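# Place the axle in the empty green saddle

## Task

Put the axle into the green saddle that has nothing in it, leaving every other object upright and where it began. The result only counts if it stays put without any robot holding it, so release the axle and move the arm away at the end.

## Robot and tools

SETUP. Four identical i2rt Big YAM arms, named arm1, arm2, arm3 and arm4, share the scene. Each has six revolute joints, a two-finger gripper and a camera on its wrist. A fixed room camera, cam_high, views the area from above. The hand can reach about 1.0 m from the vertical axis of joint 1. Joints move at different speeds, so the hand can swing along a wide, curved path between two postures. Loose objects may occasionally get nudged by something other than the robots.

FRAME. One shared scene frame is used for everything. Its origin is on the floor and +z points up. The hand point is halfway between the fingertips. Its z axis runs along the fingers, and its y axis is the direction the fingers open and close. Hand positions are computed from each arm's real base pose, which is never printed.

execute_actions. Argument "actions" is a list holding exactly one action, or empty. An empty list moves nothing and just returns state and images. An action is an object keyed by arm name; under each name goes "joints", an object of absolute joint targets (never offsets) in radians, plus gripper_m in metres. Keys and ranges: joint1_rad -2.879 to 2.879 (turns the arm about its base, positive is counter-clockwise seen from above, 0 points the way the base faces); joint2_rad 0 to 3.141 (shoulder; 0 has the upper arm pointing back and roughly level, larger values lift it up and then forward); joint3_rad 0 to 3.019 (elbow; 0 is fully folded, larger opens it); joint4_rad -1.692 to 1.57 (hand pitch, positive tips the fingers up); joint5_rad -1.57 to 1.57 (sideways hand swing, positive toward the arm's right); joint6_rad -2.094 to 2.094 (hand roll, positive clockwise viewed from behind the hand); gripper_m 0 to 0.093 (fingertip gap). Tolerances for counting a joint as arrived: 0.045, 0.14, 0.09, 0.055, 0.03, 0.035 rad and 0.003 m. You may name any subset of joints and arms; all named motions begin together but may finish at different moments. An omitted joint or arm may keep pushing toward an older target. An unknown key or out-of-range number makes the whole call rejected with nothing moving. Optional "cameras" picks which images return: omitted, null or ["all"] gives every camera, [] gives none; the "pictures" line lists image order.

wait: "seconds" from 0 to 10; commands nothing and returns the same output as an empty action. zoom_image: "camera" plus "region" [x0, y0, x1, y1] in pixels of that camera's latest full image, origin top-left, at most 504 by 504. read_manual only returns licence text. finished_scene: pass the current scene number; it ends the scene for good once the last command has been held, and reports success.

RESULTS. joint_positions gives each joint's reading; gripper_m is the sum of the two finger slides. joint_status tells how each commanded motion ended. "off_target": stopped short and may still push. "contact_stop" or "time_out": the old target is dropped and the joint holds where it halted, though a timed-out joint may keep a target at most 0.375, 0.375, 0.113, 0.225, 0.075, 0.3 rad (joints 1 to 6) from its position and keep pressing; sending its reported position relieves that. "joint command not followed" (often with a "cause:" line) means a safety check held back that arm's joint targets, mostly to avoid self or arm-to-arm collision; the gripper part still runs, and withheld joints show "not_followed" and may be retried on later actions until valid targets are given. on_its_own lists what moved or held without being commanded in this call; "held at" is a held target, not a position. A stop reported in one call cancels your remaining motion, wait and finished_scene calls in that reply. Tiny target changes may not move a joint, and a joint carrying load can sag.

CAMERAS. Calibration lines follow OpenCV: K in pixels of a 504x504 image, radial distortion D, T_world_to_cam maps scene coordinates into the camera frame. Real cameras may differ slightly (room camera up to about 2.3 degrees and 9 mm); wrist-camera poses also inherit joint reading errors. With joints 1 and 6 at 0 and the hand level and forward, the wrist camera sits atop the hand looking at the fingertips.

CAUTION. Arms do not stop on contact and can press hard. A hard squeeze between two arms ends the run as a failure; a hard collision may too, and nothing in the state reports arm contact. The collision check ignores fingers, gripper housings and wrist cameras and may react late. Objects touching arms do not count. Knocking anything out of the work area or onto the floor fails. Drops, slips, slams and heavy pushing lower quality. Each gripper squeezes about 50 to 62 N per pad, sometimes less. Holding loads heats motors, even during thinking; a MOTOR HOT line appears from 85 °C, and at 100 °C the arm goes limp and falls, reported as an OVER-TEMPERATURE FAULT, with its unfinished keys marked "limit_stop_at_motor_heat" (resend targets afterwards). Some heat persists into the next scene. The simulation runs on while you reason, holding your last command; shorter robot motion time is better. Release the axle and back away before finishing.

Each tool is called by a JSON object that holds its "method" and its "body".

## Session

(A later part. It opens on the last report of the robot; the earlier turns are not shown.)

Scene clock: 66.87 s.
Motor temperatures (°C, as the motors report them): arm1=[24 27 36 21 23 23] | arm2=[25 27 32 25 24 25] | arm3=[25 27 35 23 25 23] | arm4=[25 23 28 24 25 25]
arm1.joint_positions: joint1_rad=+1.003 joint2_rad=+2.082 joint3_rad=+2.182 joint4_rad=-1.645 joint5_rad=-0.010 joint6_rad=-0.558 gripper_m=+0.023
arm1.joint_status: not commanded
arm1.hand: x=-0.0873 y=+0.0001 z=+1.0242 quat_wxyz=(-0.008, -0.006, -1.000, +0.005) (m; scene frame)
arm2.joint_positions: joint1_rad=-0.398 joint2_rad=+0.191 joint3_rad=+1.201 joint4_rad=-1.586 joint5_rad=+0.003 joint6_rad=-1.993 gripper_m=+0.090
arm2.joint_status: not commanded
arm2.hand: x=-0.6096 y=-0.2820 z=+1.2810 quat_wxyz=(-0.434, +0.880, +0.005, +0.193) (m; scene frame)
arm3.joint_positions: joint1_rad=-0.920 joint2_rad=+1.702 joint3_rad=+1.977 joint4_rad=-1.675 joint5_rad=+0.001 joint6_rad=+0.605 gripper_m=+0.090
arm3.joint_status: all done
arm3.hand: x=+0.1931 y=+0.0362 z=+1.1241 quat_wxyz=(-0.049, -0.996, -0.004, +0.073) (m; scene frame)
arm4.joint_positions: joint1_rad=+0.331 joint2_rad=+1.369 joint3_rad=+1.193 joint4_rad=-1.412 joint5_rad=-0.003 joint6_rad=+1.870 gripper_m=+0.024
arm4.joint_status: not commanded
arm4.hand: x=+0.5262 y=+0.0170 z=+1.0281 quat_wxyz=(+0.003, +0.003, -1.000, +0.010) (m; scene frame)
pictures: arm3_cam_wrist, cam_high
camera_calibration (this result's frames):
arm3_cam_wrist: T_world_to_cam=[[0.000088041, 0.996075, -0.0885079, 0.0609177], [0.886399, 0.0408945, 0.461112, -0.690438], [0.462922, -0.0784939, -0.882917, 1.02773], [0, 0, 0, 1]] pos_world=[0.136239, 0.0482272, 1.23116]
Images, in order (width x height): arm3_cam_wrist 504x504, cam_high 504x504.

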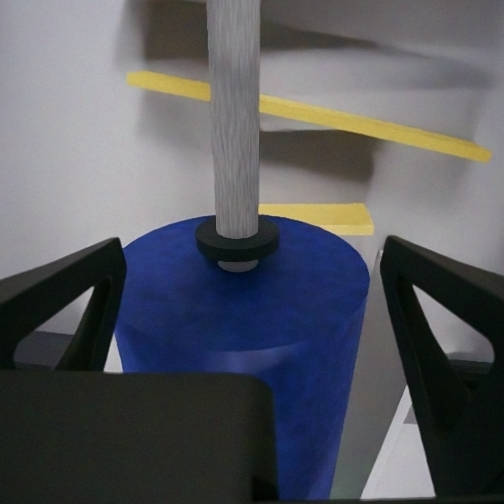

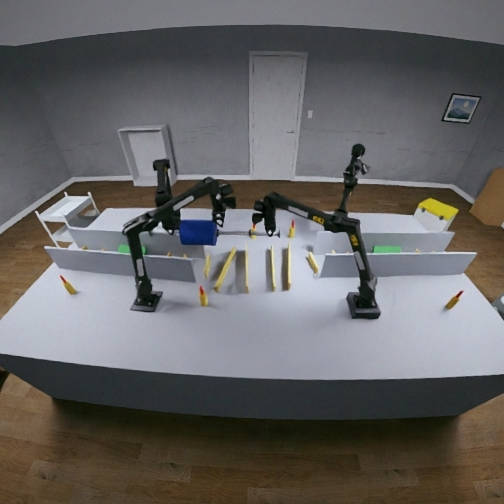

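{"method": "execute_actions", "body": {"actions": [{"arm3":{"joints":{"joint2_rad":1.865}}}], "cameras": ["arm3_cam_wrist"]}}

Scene clock: 68.57 s.
Motor temperatures (°C, as the motors report them): arm1=[24 27 36 21 23 23] | arm2=[25 27 32 25 24 25] | arm3=[25 27 35 23 25 23] | arm4=[25 23 28 24 25 25]
arm1.joint_positions: joint1_rad=+1.003 joint2_rad=+2.082 joint3_rad=+2.182 joint4_rad=-1.645 joint5_rad=-0.010 joint6_rad=-0.558 gripper_m=+0.023
arm1.joint_status: not commanded
arm1.hand: x=-0.0873 y=+0.0001 z=+1.0242 quat_wxyz=(-0.008, -0.006, -1.000, +0.005) (m; scene frame)
arm2.joint_positions: joint1_rad=-0.398 joint2_rad=+0.191 joint3_rad=+1.201 joint4_rad=-1.586 joint5_rad=+0.003 joint6_rad=-1.993 gripper_m=+0.090
arm2.joint_status: not commanded
arm2.hand: x=-0.6096 y=-0.2820 z=+1.2810 quat_wxyz=(-0.434, +0.880, +0.005, +0.193) (m; scene frame)
arm3.joint_positions: joint1_rad=-0.920 joint2_rad=+1.894 joint3_rad=+1.977 joint4_rad=-1.675 joint5_rad=+0.001 joint6_rad=+0.605 gripper_m=+0.090
arm3.joint_status: all done
arm3.hand: x=+0.1648 y=+0.0166 z=+1.0196 quat_wxyz=(+0.005, -1.000, -0.004, -0.005) (m; scene frame)
arm4.joint_positions: joint1_rad=+0.331 joint2_rad=+1.369 joint3_rad=+1.193 joint4_rad=-1.412 joint5_rad=-0.003 joint6_rad=+1.870 gripper_m=+0.024
arm4.joint_status: not commanded
arm4.hand: x=+0.5262 y=+0.0170 z=+1.0281 quat_wxyz=(+0.003, +0.003, -1.000, +0.010) (m; scene frame)
pictures: arm3_cam_wrist
camera_calibration (this result's frames):
arm3_cam_wrist: T_world_to_cam=[[0.00568114, 0.99973, 0.0225093, -0.0429332], [0.802989, -0.017976, 0.595722, -0.738812], [0.595966, 0.0146903, -0.802875, 0.841932], [0, 0, 0, 1]] pos_world=[0.0917389, 0.0172725, 1.11706]
Images, in order (width x height): arm3_cam_wrist 504x504.

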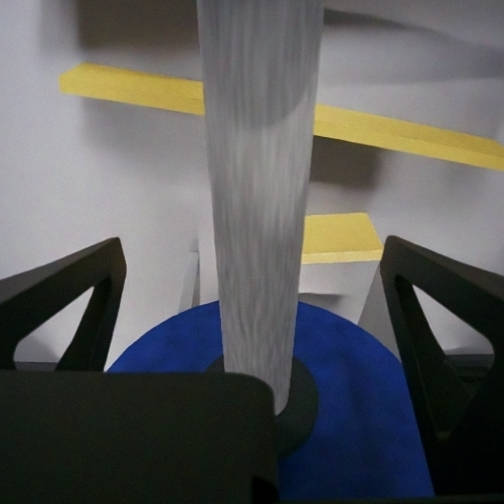

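{"method": "execute_actions", "body": {"actions": [{"arm3":{"joints":{"gripper_m":0}}}], "cameras": []}}

{"method": "execute_actions", "body": {"actions": [{"arm3":{"joints":{"joint2_rad":1.84,"joint3_rad":2.05}},"arm4":{"joints":{"joint3_rad":1.255}},"arm1":{"joints":{"joint2_rad":2.06,"joint3_rad":2.2}}}], "cameras": []}}

{"method": "execute_actions", "body": {"actions": [{"arm1":{"joints":{"gripper_m":0.09}}}], "cameras": []}}

{"method": "execute_actions", "body": {"actions": [{"arm1":{"joints":{"joint2_rad":1.8}}}], "cameras": []}}

{"method": "execute_actions", "body": {"actions": [{"arm1":{"joints":{"joint2_rad":1.3}},"arm3":{"joints":{"joint1_rad":-0.78,"joint2_rad":1.53,"joint3_rad":1.645,"joint4_rad":-1.63,"joint6_rad":0.755}},"arm4":{"joints":{"joint1_rad":-0.022,"joint2_rad":1.285,"joint3_rad":1.28,"joint4_rad":-1.47,"joint6_rad":1.52}}}], "cameras": []}}

{"method": "execute_actions", "body": {"actions": [{"arm1":{"joints":{"joint2_rad":0.8}},"arm3":{"joints":{"joint1_rad":-0.524,"joint2_rad":1.3,"joint3_rad":1.395,"joint4_rad":-1.62,"joint6_rad":1.01}},"arm4":{"joints":{"joint1_rad":-0.375,"joint2_rad":1.37,"joint3_rad":1.38,"joint4_rad":-1.465,"joint6_rad":1.165}}}], "cameras": ["cam_high"]}}

Scene clock: 71.50 s.
Motor temperatures (°C, as the motors report them): arm1=[24 28 36 21 23 23] | arm2=[25 27 32 25 24 25] | arm3=[25 27 35 23 25 23] | arm4=[25 23 29 24 25 25]
arm1.joint_positions: joint1_rad=+1.003 joint2_rad=+2.082 joint3_rad=+2.182 joint4_rad=-1.645 joint5_rad=-0.007 joint6_rad=-0.558 gripper_m=+0.023
arm1.joint_status: not commanded
arm1.hand: x=-0.0876 y=-0.0001 z=+1.0242 quat_wxyz=(-0.008, -0.006, -1.000, +0.006) (m; scene frame)
arm2.joint_positions: joint1_rad=-0.398 joint2_rad=+0.191 joint3_rad=+1.201 joint4_rad=-1.586 joint5_rad=+0.003 joint6_rad=-1.993 gripper_m=+0.090
arm2.joint_status: not commanded
arm2.hand: x=-0.6096 y=-0.2820 z=+1.2810 quat_wxyz=(-0.434, +0.880, +0.005, +0.193) (m; scene frame)
arm3.joint_positions: joint1_rad=-0.921 joint2_rad=+1.894 joint3_rad=+1.977 joint4_rad=-1.677 joint5_rad=+0.004 joint6_rad=+0.602 gripper_m=+0.024
arm3.joint_status: gripper_m off_target (ended at +0.024, target +0.000)
arm3.hand: x=+0.1644 y=+0.0180 z=+1.0196 quat_wxyz=(+0.007, -1.000, -0.004, -0.005) (m; scene frame)
arm4.joint_positions: joint1_rad=+0.332 joint2_rad=+1.369 joint3_rad=+1.193 joint4_rad=-1.414 joint5_rad=-0.004 joint6_rad=+1.871 gripper_m=+0.024
arm4.joint_status: not commanded
arm4.hand: x=+0.5260 y=+0.0166 z=+1.0281 quat_wxyz=(+0.003, +0.003, -1.000, +0.011) (m; scene frame)
pictures: none
No camera images: the call's "cameras" was empty. Leave "cameras" out to get every camera's image.

Scene clock: 72.03 s.
Motor temperatures (°C, as the motors report them): arm1=[24 28 36 21 23 23] | arm2=[25 27 32 25 24 25] | arm3=[25 27 35 23 25 23] | arm4=[25 23 29 24 25 25]
arm1.joint_positions: joint1_rad=+1.003 joint2_rad=+2.082 joint3_rad=+2.182 joint4_rad=-1.645 joint5_rad=-0.007 joint6_rad=-0.558 gripper_m=+0.023
arm1.joint_status: all done
arm1.hand: x=-0.0876 y=-0.0001 z=+1.0242 quat_wxyz=(-0.008, -0.006, -1.000, +0.006) (m; scene frame)
arm2.joint_positions: joint1_rad=-0.398 joint2_rad=+0.191 joint3_rad=+1.201 joint4_rad=-1.586 joint5_rad=+0.003 joint6_rad=-1.993 gripper_m=+0.090
arm2.joint_status: not commanded
arm2.hand: x=-0.6096 y=-0.2820 z=+1.2810 quat_wxyz=(-0.434, +0.880, +0.005, +0.193) (m; scene frame)
arm3.joint_positions: joint1_rad=-0.921 joint2_rad=+1.893 joint3_rad=+1.977 joint4_rad=-1.677 joint5_rad=+0.004 joint6_rad=+0.602 gripper_m=+0.024
arm3.joint_status: all done
arm3.hand: x=+0.1644 y=+0.0180 z=+1.0200 quat_wxyz=(+0.007, -1.000, -0.004, -0.005) (m; scene frame)
arm4.joint_positions: joint1_rad=+0.332 joint2_rad=+1.369 joint3_rad=+1.193 joint4_rad=-1.414 joint5_rad=-0.004 joint6_rad=+1.871 gripper_m=+0.024
arm4.joint_status: all done
arm4.hand: x=+0.5260 y=+0.0166 z=+1.0281 quat_wxyz=(+0.003, +0.003, -1.000, +0.011) (m; scene frame)
pictures: none
No camera images: the call's "cameras" was empty. Leave "cameras" out to get every camera's image.

Scene clock: 72.90 s.
Motor temperatures (°C, as the motors report them): arm1=[24 28 36 21 23 23] | arm2=[25 27 32 25 24 25] | arm3=[25 27 35 23 25 23] | arm4=[25 23 29 24 25 25]
arm1.joint_positions: joint1_rad=+1.003 joint2_rad=+2.082 joint3_rad=+2.182 joint4_rad=-1.645 joint5_rad=-0.003 joint6_rad=-0.558 gripper_m=+0.090
arm1.joint_status: all done
arm1.hand: x=-0.0880 y=-0.0007 z=+1.0242 quat_wxyz=(-0.006, -0.006, -1.000, +0.008) (m; scene frame)
arm2.joint_positions: joint1_rad=-0.398 joint2_rad=+0.191 joint3_rad=+1.201 joint4_rad=-1.586 joint5_rad=+0.003 joint6_rad=-1.993 gripper_m=+0.090
arm2.joint_status: not commanded
arm2.hand: x=-0.6096 y=-0.2820 z=+1.2810 quat_wxyz=(-0.434, +0.880, +0.005, +0.193) (m; scene frame)
arm3.joint_positions: joint1_rad=-0.921 joint2_rad=+1.893 joint3_rad=+1.977 joint4_rad=-1.677 joint5_rad=+0.004 joint6_rad=+0.602 gripper_m=+0.024
arm3.joint_status: not commanded
arm3.hand: x=+0.1644 y=+0.0181 z=+1.0200 quat_wxyz=(+0.007, -1.000, -0.004, -0.005) (m; scene frame)
arm4.joint_positions: joint1_rad=+0.332 joint2_rad=+1.369 joint3_rad=+1.193 joint4_rad=-1.414 joint5_rad=-0.003 joint6_rad=+1.871 gripper_m=+0.024
arm4.joint_status: not commanded
arm4.hand: x=+0.5262 y=+0.0167 z=+1.0281 quat_wxyz=(+0.003, +0.003, -1.000, +0.011) (m; scene frame)
pictures: none
No camera images: the call's "cameras" was empty. Leave "cameras" out to get every camera's image.

Scene clock: 74.37 s.
Motor temperatures (°C, as the motors report them): arm1=[24 28 36 21 23 23] | arm2=[25 27 32 25 24 25] | arm3=[25 28 36 23 25 23] | arm4=[25 23 29 24 25 25]
arm1.joint_positions: joint1_rad=+1.003 joint2_rad=+1.796 joint3_rad=+2.182 joint4_rad=-1.645 joint5_rad=-0.003 joint6_rad=-0.558 gripper_m=+0.090
arm1.joint_status: all done
arm1.hand: x=-0.1289 y=+0.0274 z=+1.1988 quat_wxyz=(-0.127, -0.005, -0.988, +0.084) (m; scene frame)
arm2.joint_positions: joint1_rad=-0.398 joint2_rad=+0.191 joint3_rad=+1.201 joint4_rad=-1.586 joint5_rad=+0.003 joint6_rad=-1.993 gripper_m=+0.090
arm2.joint_status: not commanded
arm2.hand: x=-0.6096 y=-0.2820 z=+1.2810 quat_wxyz=(-0.434, +0.880, +0.005, +0.193) (m; scene frame)
arm3.joint_positions: joint1_rad=-0.921 joint2_rad=+1.893 joint3_rad=+1.977 joint4_rad=-1.677 joint5_rad=+0.004 joint6_rad=+0.602 gripper_m=+0.024
arm3.joint_status: not commanded
arm3.hand: x=+0.1644 y=+0.0181 z=+1.0200 quat_wxyz=(+0.007, -1.000, -0.004, -0.005) (m; scene frame)
arm4.joint_positions: joint1_rad=+0.332 joint2_rad=+1.369 joint3_rad=+1.193 joint4_rad=-1.414 joint5_rad=-0.003 joint6_rad=+1.871 gripper_m=+0.024
arm4.joint_status: not commanded
arm4.hand: x=+0.5262 y=+0.0167 z=+1.0281 quat_wxyz=(+0.003, +0.003, -1.000, +0.011) (m; scene frame)
pictures: none
No camera images: the call's "cameras" was empty. Leave "cameras" out to get every camera's image.

Scene clock: 76.20 s.
Motor temperatures (°C, as the motors report them): arm1=[24 27 35 21 23 23] | arm2=[25 27 31 25 24 25] | arm3=[25 28 35 23 25 23] | arm4=[25 23 29 24 25 25]
arm1.joint_positions: joint1_rad=+1.003 joint2_rad=+1.319 joint3_rad=+2.185 joint4_rad=-1.645 joint5_rad=-0.003 joint6_rad=-0.558 gripper_m=+0.090
arm1.joint_status: all done
arm1.hand: x=-0.2830 y=+0.1289 z=+1.4379 quat_wxyz=(-0.322, -0.003, -0.924, +0.207) (m; scene frame)
arm2.joint_positions: joint1_rad=-0.398 joint2_rad=+0.191 joint3_rad=+1.201 joint4_rad=-1.586 joint5_rad=+0.003 joint6_rad=-1.993 gripper_m=+0.090
arm2.joint_status: not commanded
arm2.hand: x=-0.6096 y=-0.2820 z=+1.2810 quat_wxyz=(-0.434, +0.880, +0.005, +0.193) (m; scene frame)
arm3.joint_positions: joint1_rad=-0.774 joint2_rad=+1.568 joint3_rad=+1.622 joint4_rad=-1.632 joint5_rad=+0.010 joint6_rad=+0.771 gripper_m=+0.024
arm3.joint_status: all done
arm3.hand: x=+0.2998 y=+0.0304 z=+1.0492 quat_wxyz=(+0.005, -1.000, +0.007, +0.004) (m; scene frame)
arm4.joint_positions: joint1_rad=-0.028 joint2_rad=+1.328 joint3_rad=+1.197 joint4_rad=-1.470 joint5_rad=-0.005 joint6_rad=+1.533 gripper_m=+0.024
arm4.joint_status: all done
arm4.hand: x=+0.6614 y=+0.0181 z=+1.0432 quat_wxyz=(+0.007, -0.008, -1.000, +0.016) (m; scene frame)
pictures: none
No camera images: the call's "cameras" was empty. Leave "cameras" out to get every camera's image.

Scene clock: 78.50 s.
Motor temperatures (°C, as the motors report them): arm1=[24 27 35 22 23 23] | arm2=[25 27 31 25 24 25] | arm3=[25 28 35 23 25 23] | arm4=[25 23 30 24 25 25]
arm1.joint_positions: joint1_rad=+1.003 joint2_rad=+0.811 joint3_rad=+2.191 joint4_rad=-1.645 joint5_rad=-0.003 joint6_rad=-0.558 gripper_m=+0.090
arm1.joint_status: all done
arm1.hand: x=-0.5307 y=+0.2889 z=+1.5700 quat_wxyz=(-0.510, -0.001, -0.796, +0.326) (m; scene frame)
arm2.joint_positions: joint1_rad=-0.398 joint2_rad=+0.191 joint3_rad=+1.201 joint4_rad=-1.586 joint5_rad=+0.003 joint6_rad=-1.993 gripper_m=+0.090
arm2.joint_status: not commanded
arm2.hand: x=-0.6096 y=-0.2820 z=+1.2810 quat_wxyz=(-0.434, +0.880, +0.005, +0.193) (m; scene frame)
arm3.joint_positions: joint1_rad=-0.517 joint2_rad=+1.331 joint3_rad=+1.372 joint4_rad=-1.618 joint5_rad=+0.010 joint6_rad=+1.027 gripper_m=+0.024
arm3.joint_status: all done
arm3.hand: x=+0.4402 y=+0.0307 z=+1.0481 quat_wxyz=(+0.005, -1.000, +0.006, +0.005) (m; scene frame)
arm4.joint_positions: joint1_rad=-0.384 joint2_rad=+1.407 joint3_rad=+1.284 joint4_rad=-1.466 joint5_rad=+0.002 joint6_rad=+1.177 gripper_m=+0.024
arm4.joint_status: joint3_rad time_out (moved +0.087 of +0.183); the others done
arm4.on_its_own: joint3_rad reads +1.284 and still pushes toward +1.380 since a time_out
arm4.hand: x=+0.8027 y=+0.0186 z=+1.0455 quat_wxyz=(+0.007, -0.008, -1.000, +0.010) (m; scene frame)
pictures: cam_high
Images, in order (width x height): cam_high 504x504.

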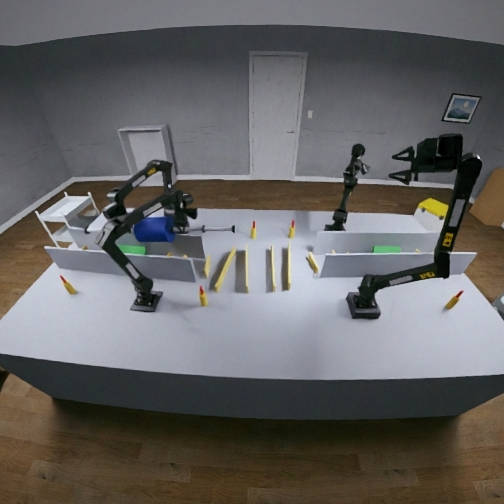

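{"method": "execute_actions", "body": {"actions": [{"arm3":{"joints":{"joint1_rad":-0.155,"joint2_rad":1.152,"joint3_rad":1.265,"joint4_rad":-1.635,"joint6_rad":1.4}},"arm4":{"joints":{"joint1_rad":-0.645,"joint2_rad":1.545,"joint3_rad":1.61,"joint4_rad":-1.49,"joint6_rad":0.91}}}], "cameras": []}}

{"method": "execute_actions", "body": {"actions": [{"arm3":{"joints":{"joint1_rad":0.258,"joint2_rad":1.14,"joint6_rad":1.83}},"arm4":{"joints":{"joint1_rad":-0.83,"joint2_rad":1.77,"joint3_rad":1.925,"joint4_rad":-1.57,"joint6_rad":0.74}}}], "cameras": ["arm3_cam_wrist","arm4_cam_wrist"]}}

Scene clock: 83.10 s.
Motor temperatures (°C, as the motors report them): arm1=[24 27 33 22 23 23] | arm2=[25 27 31 25 24 25] | arm3=[25 27 35 23 25 23] | arm4=[25 24 31 24 25 25]
arm1.joint_positions: joint1_rad=+1.003 joint2_rad=+0.811 joint3_rad=+2.191 joint4_rad=-1.645 joint5_rad=-0.003 joint6_rad=-0.558 gripper_m=+0.090
arm1.joint_status: not commanded
arm1.hand: x=-0.5307 y=+0.2889 z=+1.5700 quat_wxyz=(-0.510, -0.001, -0.796, +0.326) (m; scene frame)
arm2.joint_positions: joint1_rad=-0.398 joint2_rad=+0.191 joint3_rad=+1.201 joint4_rad=-1.586 joint5_rad=+0.003 joint6_rad=-1.993 gripper_m=+0.090
arm2.joint_status: not commanded
arm2.hand: x=-0.6096 y=-0.2820 z=+1.2810 quat_wxyz=(-0.434, +0.880, +0.005, +0.193) (m; scene frame)
arm3.joint_positions: joint1_rad=-0.151 joint2_rad=+1.186 joint3_rad=+1.239 joint4_rad=-1.636 joint5_rad=+0.003 joint6_rad=+1.399 gripper_m=+0.024
arm3.joint_status: all done
arm3.hand: x=+0.5802 y=+0.0353 z=+1.0449 quat_wxyz=(+0.005, -1.000, +0.009, +0.003) (m; scene frame)
arm4.joint_positions: joint1_rad=-0.651 joint2_rad=+1.602 joint3_rad=+1.507 joint4_rad=-1.489 joint5_rad=+0.007 joint6_rad=+0.917 gripper_m=+0.024
arm4.joint_status: joint3_rad time_out (moved +0.224 of +0.326); the others done
arm4.on_its_own: joint3_rad reads +1.507 and still pushes toward +1.610 since a time_out
arm4.hand: x=+0.9431 y=+0.0224 z=+1.0470 quat_wxyz=(+0.006, -0.012, -1.000, +0.009) (m; scene frame)
pictures: none
No camera images: the call's "cameras" was empty. Leave "cameras" out to get every camera's image.

not run: a stop came earlier in this reply.

{"method": "execute_actions", "body": {"actions": [{"arm3":{"joints":{"joint1_rad":0.258,"joint2_rad":1.14,"joint6_rad":1.83}},"arm4":{"joints":{"joint1_rad":-0.83,"joint2_rad":1.76,"joint3_rad":1.925,"joint4_rad":-1.57,"joint6_rad":0.74}}}], "cameras": ["arm3_cam_wrist","arm4_cam_wrist"]}}

Scene clock: 86.07 s.
Motor temperatures (°C, as the motors report them): arm1=[24 26 33 22 23 23] | arm2=[25 27 31 25 24 25] | arm3=[25 27 35 23 25 23] | arm4=[25 24 31 24 25 25]
arm1.joint_positions: joint1_rad=+1.003 joint2_rad=+0.811 joint3_rad=+2.191 joint4_rad=-1.645 joint5_rad=-0.003 joint6_rad=-0.558 gripper_m=+0.090
arm1.joint_status: not commanded
arm1.hand: x=-0.5307 y=+0.2889 z=+1.5700 quat_wxyz=(-0.510, -0.001, -0.796, +0.326) (m; scene frame)
arm2.joint_positions: joint1_rad=-0.398 joint2_rad=+0.191 joint3_rad=+1.201 joint4_rad=-1.586 joint5_rad=+0.003 joint6_rad=-1.993 gripper_m=+0.090
arm2.joint_status: not commanded
arm2.hand: x=-0.6096 y=-0.2820 z=+1.2810 quat_wxyz=(-0.434, +0.880, +0.005, +0.193) (m; scene frame)
arm3.joint_positions: joint1_rad=+0.250 joint2_rad=+1.186 joint3_rad=+1.239 joint4_rad=-1.637 joint5_rad=-0.003 joint6_rad=+1.820 gripper_m=+0.024
arm3.joint_status: all done
arm3.hand: x=+0.7090 y=+0.0368 z=+1.0441 quat_wxyz=(+0.006, -1.000, +0.019, +0.003) (m; scene frame)
arm4.joint_positions: joint1_rad=-0.835 joint2_rad=+1.826 joint3_rad=+1.823 joint4_rad=-1.569 joint5_rad=+0.013 joint6_rad=+0.751 gripper_m=+0.024
arm4.joint_status: joint3_rad time_out (moved +0.315 of +0.418); the others done
arm4.on_its_own: joint3_rad reads +1.823 and still pushes toward +1.925 since a time_out
arm4.hand: x=+1.0719 y=+0.0168 z=+1.0539 quat_wxyz=(+0.000, -0.020, -1.000, +0.006) (m; scene frame)
pictures: arm3_cam_wrist, arm4_cam_wrist
camera_calibration (this result's frames):
arm3_cam_wrist: T_world_to_cam=[[0.051747, 0.998408, 0.0224249, -0.099353], [0.811012, -0.055116, 0.582428, -1.18053], [0.582737, -0.011952, -0.812573, 0.557479], [0, 0, 0, 1]] pos_world=[0.637705, 0.0407915, 1.1428]
arm4_cam_wrist: T_world_to_cam=[[-0.048909, -0.998674, 0.0160547, 0.0571154], [-0.814433, 0.0491807, 0.578169, 0.270167], [-0.578192, 0.0152022, -0.815759, 1.60206], [0, 0, 0, 1]] pos_world=[1.14913, 0.0193979, 1.14978]
Images, in order (width x height): arm3_cam_wrist 504x504, arm4_cam_wrist 504x504.

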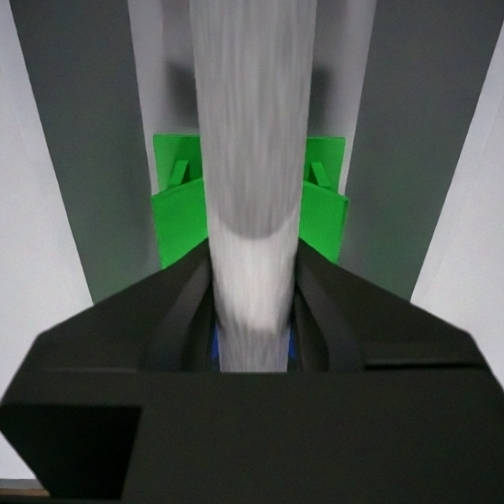

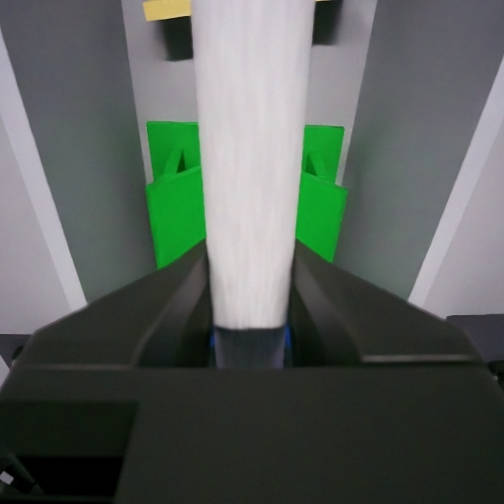

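{"method": "execute_actions", "body": {"actions": [{"arm3":{"joints":{"joint2_rad":1.2,"joint3_rad":0.985,"joint4_rad":-1.315}},"arm4":{"joints":{"joint2_rad":1.83,"joint3_rad":1.61,"joint4_rad":-1.275}}}], "cameras": ["arm3_cam_wrist","arm4_cam_wrist"]}}

Scene clock: 87.87 s.
Motor temperatures (°C, as the motors report them): arm1=[24 26 32 22 23 23] | arm2=[25 27 31 25 24 25] | arm3=[25 27 35 23 25 23] | arm4=[25 24 31 24 25 25]
arm1.joint_positions: joint1_rad=+1.003 joint2_rad=+0.811 joint3_rad=+2.191 joint4_rad=-1.645 joint5_rad=-0.003 joint6_rad=-0.558 gripper_m=+0.090
arm1.joint_status: not commanded
arm1.hand: x=-0.5307 y=+0.2889 z=+1.5700 quat_wxyz=(-0.510, -0.001, -0.796, +0.326) (m; scene frame)
arm2.joint_positions: joint1_rad=-0.398 joint2_rad=+0.191 joint3_rad=+1.201 joint4_rad=-1.586 joint5_rad=+0.003 joint6_rad=-1.993 gripper_m=+0.090
arm2.joint_status: not commanded
arm2.hand: x=-0.6096 y=-0.2820 z=+1.2810 quat_wxyz=(-0.434, +0.880, +0.005, +0.193) (m; scene frame)
arm3.joint_positions: joint1_rad=+0.248 joint2_rad=+1.228 joint3_rad=+0.956 joint4_rad=-1.333 joint5_rad=+0.018 joint6_rad=+1.834 gripper_m=+0.024
arm3.joint_status: all done
arm3.hand: x=+0.7033 y=+0.0384 z=+0.9243 quat_wxyz=(+0.013, -0.999, +0.027, +0.016) (m; scene frame)
arm4.joint_positions: joint1_rad=-0.835 joint2_rad=+1.905 joint3_rad=+1.576 joint4_rad=-1.279 joint5_rad=+0.004 joint6_rad=+0.761 gripper_m=+0.024
arm4.joint_status: all done
arm4.hand: x=+1.0681 y=+0.0161 z=+0.9177 quat_wxyz=(+0.017, -0.025, -0.999, +0.015) (m; scene frame)
pictures: arm3_cam_wrist, arm4_cam_wrist
camera_calibration (this result's frames):
arm3_cam_wrist: T_world_to_cam=[[0.0685112, 0.996976, 0.0366685, -0.122819], [0.824535, -0.0772765, 0.560509, -1.09442], [0.561648, -0.00816669, -0.827336, 0.491773], [0, 0, 0, 1]] pos_world=[0.634601, 0.0418904, 1.0248]
arm4_cam_wrist: T_world_to_cam=[[-0.0576817, -0.997714, 0.0352018, 0.0502748], [-0.794523, 0.0672274, 0.603502, 0.301135], [-0.604489, 0.00684235, -0.796584, 1.49942], [0, 0, 0, 1]] pos_world=[1.14854, 0.0196558, 1.01091]
Images, in order (width x height): arm3_cam_wrist 504x504, arm4_cam_wrist 504x504.

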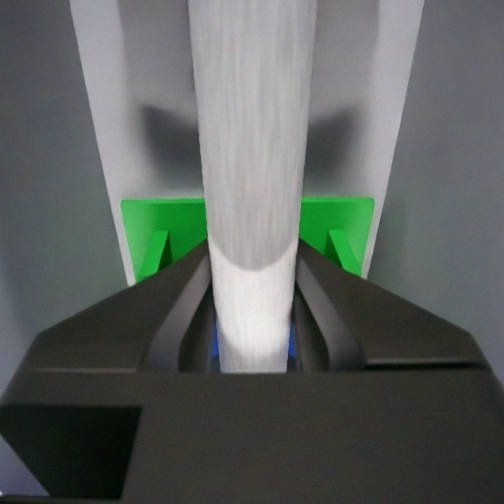

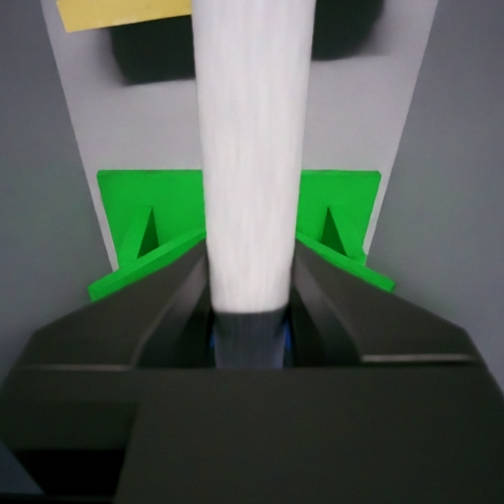

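{"method": "execute_actions", "body": {"actions": [{"arm3":{"joints":{"joint1_rad":0.275,"joint2_rad":1.225,"joint3_rad":0.895,"joint4_rad":-1.18,"joint6_rad":1.85}},"arm4":{"joints":{"joint1_rad":-0.845,"joint2_rad":1.86,"joint3_rad":1.55,"joint4_rad":-1.175}}}], "cameras": ["arm3_cam_wrist","arm4_cam_wrist"]}}

Scene clock: 89.47 s.
Motor temperatures (°C, as the motors report them): arm1=[24 26 32 22 23 23] | arm2=[25 27 31 25 24 25] | arm3=[25 27 35 23 25 23] | arm4=[25 24 31 24 25 25]
arm1.joint_positions: joint1_rad=+1.003 joint2_rad=+0.811 joint3_rad=+2.191 joint4_rad=-1.645 joint5_rad=-0.003 joint6_rad=-0.558 gripper_m=+0.090
arm1.joint_status: not commanded
arm1.hand: x=-0.5307 y=+0.2889 z=+1.5700 quat_wxyz=(-0.510, -0.001, -0.796, +0.326) (m; scene frame)
arm2.joint_positions: joint1_rad=-0.398 joint2_rad=+0.191 joint3_rad=+1.201 joint4_rad=-1.586 joint5_rad=+0.003 joint6_rad=-1.993 gripper_m=+0.090
arm2.joint_status: not commanded
arm2.hand: x=-0.6096 y=-0.2820 z=+1.2810 quat_wxyz=(-0.434, +0.880, +0.005, +0.193) (m; scene frame)
arm3.joint_positions: joint1_rad=+0.257 joint2_rad=+1.248 joint3_rad=+0.872 joint4_rad=-1.211 joint5_rad=+0.002 joint6_rad=+1.859 gripper_m=+0.024
arm3.joint_status: all done
arm3.hand: x=+0.7085 y=+0.0403 z=+0.8875 quat_wxyz=(+0.007, -0.999, +0.035, +0.006) (m; scene frame)
arm4.joint_positions: joint1_rad=-0.844 joint2_rad=+1.910 joint3_rad=+1.524 joint4_rad=-1.185 joint5_rad=+0.012 joint6_rad=+0.769 gripper_m=+0.024
arm4.joint_status: all done
arm4.hand: x=+1.0748 y=+0.0127 z=+0.8962 quat_wxyz=(+0.000, -0.034, -0.999, +0.006) (m; scene frame)
pictures: arm3_cam_wrist, arm4_cam_wrist
camera_calibration (this result's frames):
arm3_cam_wrist: T_world_to_cam=[[0.0834271, 0.996221, 0.0241766, -0.123181], [0.81284, -0.0820652, 0.576677, -1.08381], [0.576481, -0.0284587, -0.816615, 0.439213], [0, 0, 0, 1]] pos_world=[0.638045, 0.0462714, 0.986655]
arm4_cam_wrist: T_world_to_cam=[[-0.0770852, -0.996902, 0.0155996, 0.0864453], [-0.812894, 0.0719007, 0.577956, 0.362198], [-0.577288, 0.031871, -0.815919, 1.47413], [0, 0, 0, 1]] pos_world=[1.15209, 0.0131534, 0.992083]
Images, in order (width x height): arm3_cam_wrist 504x504, arm4_cam_wrist 504x504.

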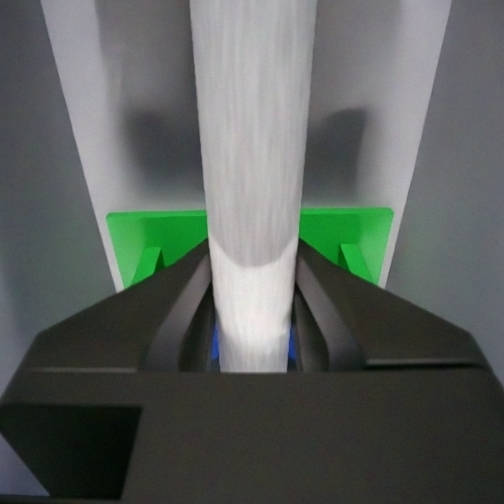

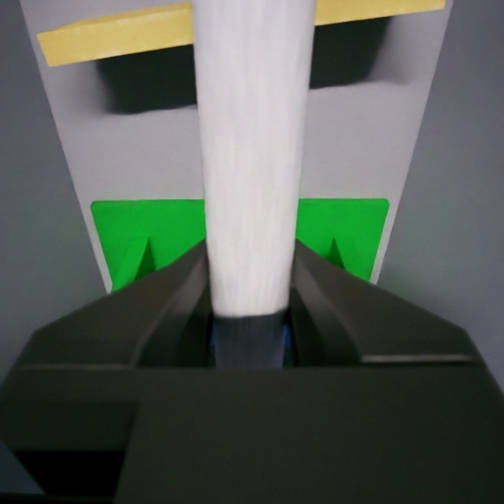

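Settle via q2.

{"method": "execute_actions", "body": {"actions": [{"arm3":{"joints":{"joint2_rad":1.275,"joint3_rad":0.88}},"arm4":{"joints":{"joint1_rad":-0.828,"joint2_rad":1.91,"joint3_rad":1.535,"joint4_rad":-1.16}}}], "cameras": []}}

{"method": "execute_actions", "body": {"actions": [{"arm3":{"joints":{"gripper_m":0.08}},"arm4":{"joints":{"gripper_m":0.08}}}], "cameras": ["arm3_cam_wrist","arm4_cam_wrist"]}}

Scene clock: 90.90 s.
Motor temperatures (°C, as the motors report them): arm1=[24 26 32 22 23 23] | arm2=[25 27 31 25 24 25] | arm3=[25 27 34 23 25 23] | arm4=[25 24 31 24 25 25]
arm1.joint_positions: joint1_rad=+1.003 joint2_rad=+0.811 joint3_rad=+2.191 joint4_rad=-1.645 joint5_rad=-0.003 joint6_rad=-0.558 gripper_m=+0.090
arm1.joint_status: not commanded
arm1.hand: x=-0.5307 y=+0.2889 z=+1.5700 quat_wxyz=(-0.510, -0.001, -0.796, +0.326) (m; scene frame)
arm2.joint_positions: joint1_rad=-0.398 joint2_rad=+0.191 joint3_rad=+1.201 joint4_rad=-1.586 joint5_rad=+0.003 joint6_rad=-1.993 gripper_m=+0.090
arm2.joint_status: not commanded
arm2.hand: x=-0.6096 y=-0.2820 z=+1.2810 quat_wxyz=(-0.434, +0.880, +0.005, +0.193) (m; scene frame)
arm3.joint_positions: joint1_rad=+0.258 joint2_rad=+1.281 joint3_rad=+0.867 joint4_rad=-1.204 joint5_rad=+0.002 joint6_rad=+1.853 gripper_m=+0.024
arm3.joint_status: all done
arm3.hand: x=+0.7085 y=+0.0405 z=+0.8763 quat_wxyz=(+0.021, -0.999, +0.032, +0.010) (m; scene frame)
arm4.joint_positions: joint1_rad=-0.842 joint2_rad=+1.927 joint3_rad=+1.518 joint4_rad=-1.166 joint5_rad=+0.010 joint6_rad=+0.764 gripper_m=+0.024
arm4.joint_status: all done
arm4.hand: x=+1.0746 y=+0.0151 z=+0.8850 quat_wxyz=(+0.002, -0.031, -1.000, +0.006) (m; scene frame)
pictures: none
No camera images: the call's "cameras" was empty. Leave "cameras" out to get every camera's image.

Scene clock: 91.57 s.
Motor temperatures (°C, as the motors report them): arm1=[24 26 32 22 23 23] | arm2=[25 27 31 25 24 25] | arm3=[25 27 34 23 25 23] | arm4=[25 24 31 24 25 25]
arm1.joint_positions: joint1_rad=+1.003 joint2_rad=+0.811 joint3_rad=+2.191 joint4_rad=-1.645 joint5_rad=-0.003 joint6_rad=-0.558 gripper_m=+0.090
arm1.joint_status: not commanded
arm1.hand: x=-0.5307 y=+0.2889 z=+1.5700 quat_wxyz=(-0.510, -0.001, -0.796, +0.326) (m; scene frame)
arm2.joint_positions: joint1_rad=-0.398 joint2_rad=+0.191 joint3_rad=+1.201 joint4_rad=-1.586 joint5_rad=+0.003 joint6_rad=-1.993 gripper_m=+0.090
arm2.joint_status: not commanded
arm2.hand: x=-0.6096 y=-0.2820 z=+1.2810 quat_wxyz=(-0.434, +0.880, +0.005, +0.193) (m; scene frame)
arm3.joint_positions: joint1_rad=+0.268 joint2_rad=+1.281 joint3_rad=+0.867 joint4_rad=-1.195 joint5_rad=+0.002 joint6_rad=+1.853 gripper_m=+0.080
arm3.joint_status: all done
arm3.hand: x=+0.7122 y=+0.0391 z=+0.8762 quat_wxyz=(+0.017, -0.999, +0.027, +0.009) (m; scene frame)
arm4.joint_positions: joint1_rad=-0.836 joint2_rad=+1.927 joint3_rad=+1.518 joint4_rad=-1.166 joint5_rad=+0.003 joint6_rad=+0.749 gripper_m=+0.080
arm4.joint_status: all done
arm4.hand: x=+1.0716 y=+0.0187 z=+0.8851 quat_wxyz=(+0.004, -0.020, -1.000, +0.004) (m; scene frame)
pictures: arm3_cam_wrist, arm4_cam_wrist
camera_calibration (this result's frames):
arm3_cam_wrist: T_world_to_cam=[[0.0666053, 0.996792, 0.0443816, -0.127811], [0.81681, -0.0800172, 0.57133, -1.0786], [0.573048, -0.00180229, -0.819519, 0.431778], [0, 0, 0, 1]] pos_world=[0.642096, 0.0418722, 0.97576]
arm4_cam_wrist: T_world_to_cam=[[-0.0485041, -0.998763, 0.0109711, 0.065804], [-0.809648, 0.0457474, 0.58513, 0.356305], [-0.584908, 0.0194984, -0.810865, 1.46692], [0, 0, 0, 1]] pos_world=[1.14969, 0.0208199, 0.980268]
Images, in order (width x height): arm3_cam_wrist 504x504, arm4_cam_wrist 504x504.

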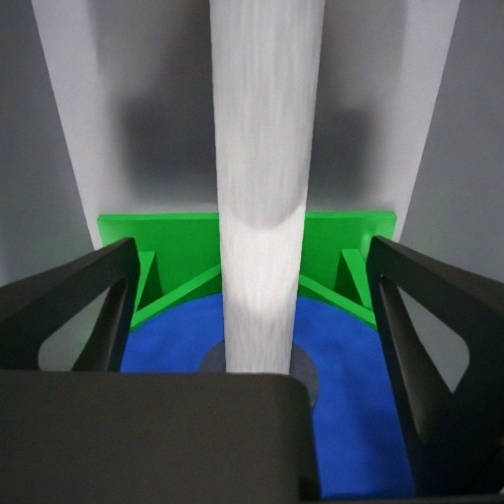

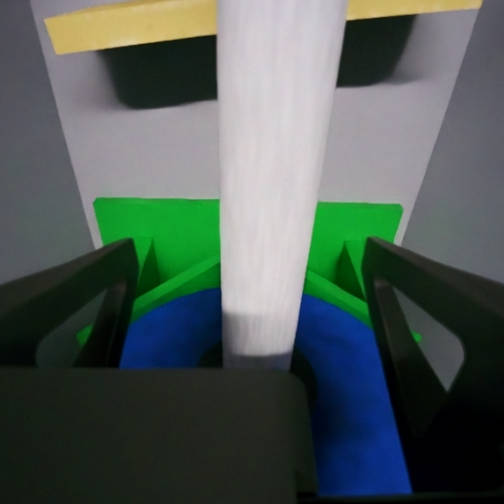

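Seated. Lift out.

{"method": "execute_actions", "body": {"actions": [{"arm3":{"joints":{"joint2_rad":1.17,"joint3_rad":1.28,"joint4_rad":-1.64}},"arm4":{"joints":{"joint2_rad":1.4}}}], "cameras": []}}

{"method": "execute_actions", "body": {"actions": [{"arm3":{"joints":{"joint2_rad":0.7}},"arm4":{"joints":{"joint2_rad":0.9}}}], "cameras": ["cam_high","arm3_cam_wrist"]}}

Scene clock: 94.13 s.
Motor temperatures (°C, as the motors report them): arm1=[24 26 32 22 23 23] | arm2=[25 27 31 25 24 25] | arm3=[25 27 34 23 25 23] | arm4=[25 24 30 24 25 25]
arm1.joint_positions: joint1_rad=+1.003 joint2_rad=+0.811 joint3_rad=+2.191 joint4_rad=-1.645 joint5_rad=-0.003 joint6_rad=-0.558 gripper_m=+0.090
arm1.joint_status: not commanded
arm1.hand: x=-0.5307 y=+0.2889 z=+1.5700 quat_wxyz=(-0.510, -0.001, -0.796, +0.326) (m; scene frame)
arm2.joint_positions: joint1_rad=-0.398 joint2_rad=+0.191 joint3_rad=+1.201 joint4_rad=-1.586 joint5_rad=+0.003 joint6_rad=-1.993 gripper_m=+0.090
arm2.joint_status: not commanded
arm2.hand: x=-0.6096 y=-0.2820 z=+1.2810 quat_wxyz=(-0.434, +0.880, +0.005, +0.193) (m; scene frame)
arm3.joint_positions: joint1_rad=+0.268 joint2_rad=+1.171 joint3_rad=+1.232 joint4_rad=-1.627 joint5_rad=+0.002 joint6_rad=+1.853 gripper_m=+0.080
arm3.joint_status: all done
arm3.hand: x=+0.7132 y=+0.0392 z=+1.0456 quat_wxyz=(-0.004, -1.000, +0.026, +0.003) (m; scene frame)
arm4.joint_positions: joint1_rad=-0.836 joint2_rad=+1.406 joint3_rad=+1.518 joint4_rad=-1.166 joint5_rad=+0.003 joint6_rad=+0.749 gripper_m=+0.080
arm4.joint_status: all done
arm4.hand: x=+1.0441 y=-0.0063 z=+1.1658 quat_wxyz=(-0.188, -0.020, -0.967, -0.168) (m; scene frame)
pictures: none
No camera images: the call's "cameras" was empty. Leave "cameras" out to get every camera's image.

Scene clock: 95.73 s.
Motor temperatures (°C, as the motors report them): arm1=[24 26 31 22 23 23] | arm2=[25 27 31 25 24 25] | arm3=[25 27 35 23 25 23] | arm4=[25 24 30 24 25 25]
arm1.joint_positions: joint1_rad=+1.003 joint2_rad=+0.811 joint3_rad=+2.191 joint4_rad=-1.645 joint5_rad=-0.003 joint6_rad=-0.558 gripper_m=+0.090
arm1.joint_status: not commanded
arm1.hand: x=-0.5307 y=+0.2889 z=+1.5700 quat_wxyz=(-0.510, -0.001, -0.796, +0.326) (m; scene frame)
arm2.joint_positions: joint1_rad=-0.398 joint2_rad=+0.191 joint3_rad=+1.201 joint4_rad=-1.586 joint5_rad=+0.003 joint6_rad=-1.993 gripper_m=+0.090
arm2.joint_status: not commanded
arm2.hand: x=-0.6096 y=-0.2820 z=+1.2810 quat_wxyz=(-0.434, +0.880, +0.005, +0.193) (m; scene frame)
arm3.joint_positions: joint1_rad=+0.268 joint2_rad=+0.694 joint3_rad=+1.243 joint4_rad=-1.631 joint5_rad=+0.002 joint6_rad=+1.853 gripper_m=+0.080
arm3.joint_status: all done
arm3.hand: x=+0.6904 y=+0.1406 z=+1.1694 quat_wxyz=(-0.235, -0.970, +0.025, -0.057) (m; scene frame)
arm4.joint_positions: joint1_rad=-0.836 joint2_rad=+0.911 joint3_rad=+1.518 joint4_rad=-1.166 joint5_rad=+0.003 joint6_rad=+0.749 gripper_m=+0.080
arm4.joint_status: all done
arm4.hand: x=+0.9228 y=-0.1114 z=+1.3817 quat_wxyz=(-0.359, -0.019, -0.876, -0.321) (m; scene frame)
pictures: arm3_cam_wrist, cam_high
camera_calibration (this result's frames):
arm3_cam_wrist: T_world_to_cam=[[0.0877106, 0.893002, -0.441424, 0.327619], [0.743537, 0.236206, 0.625587, -1.27754], [0.662917, -0.383086, -0.643262, 0.470182], [0, 0, 0, 1]] pos_world=[0.609473, 0.189319, 1.24628]
Images, in order (width x height): arm3_cam_wrist 504x504, cam_high 504x504.

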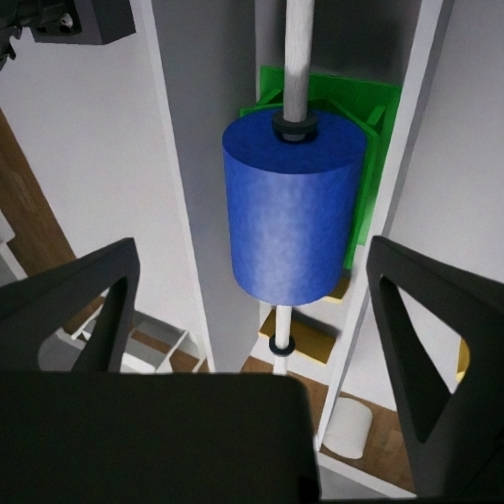

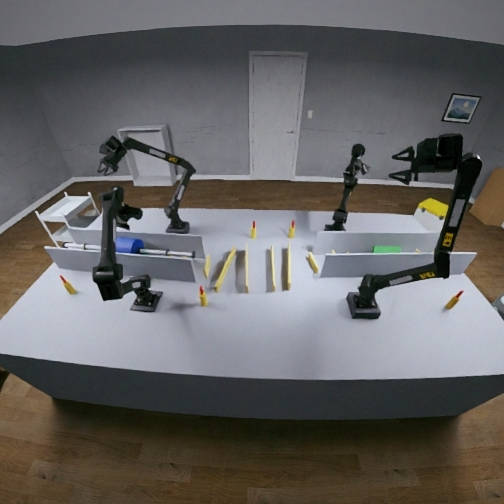

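{"method": "finished_scene", "body": {"scene": 2}}

The scene is finished: the task was done.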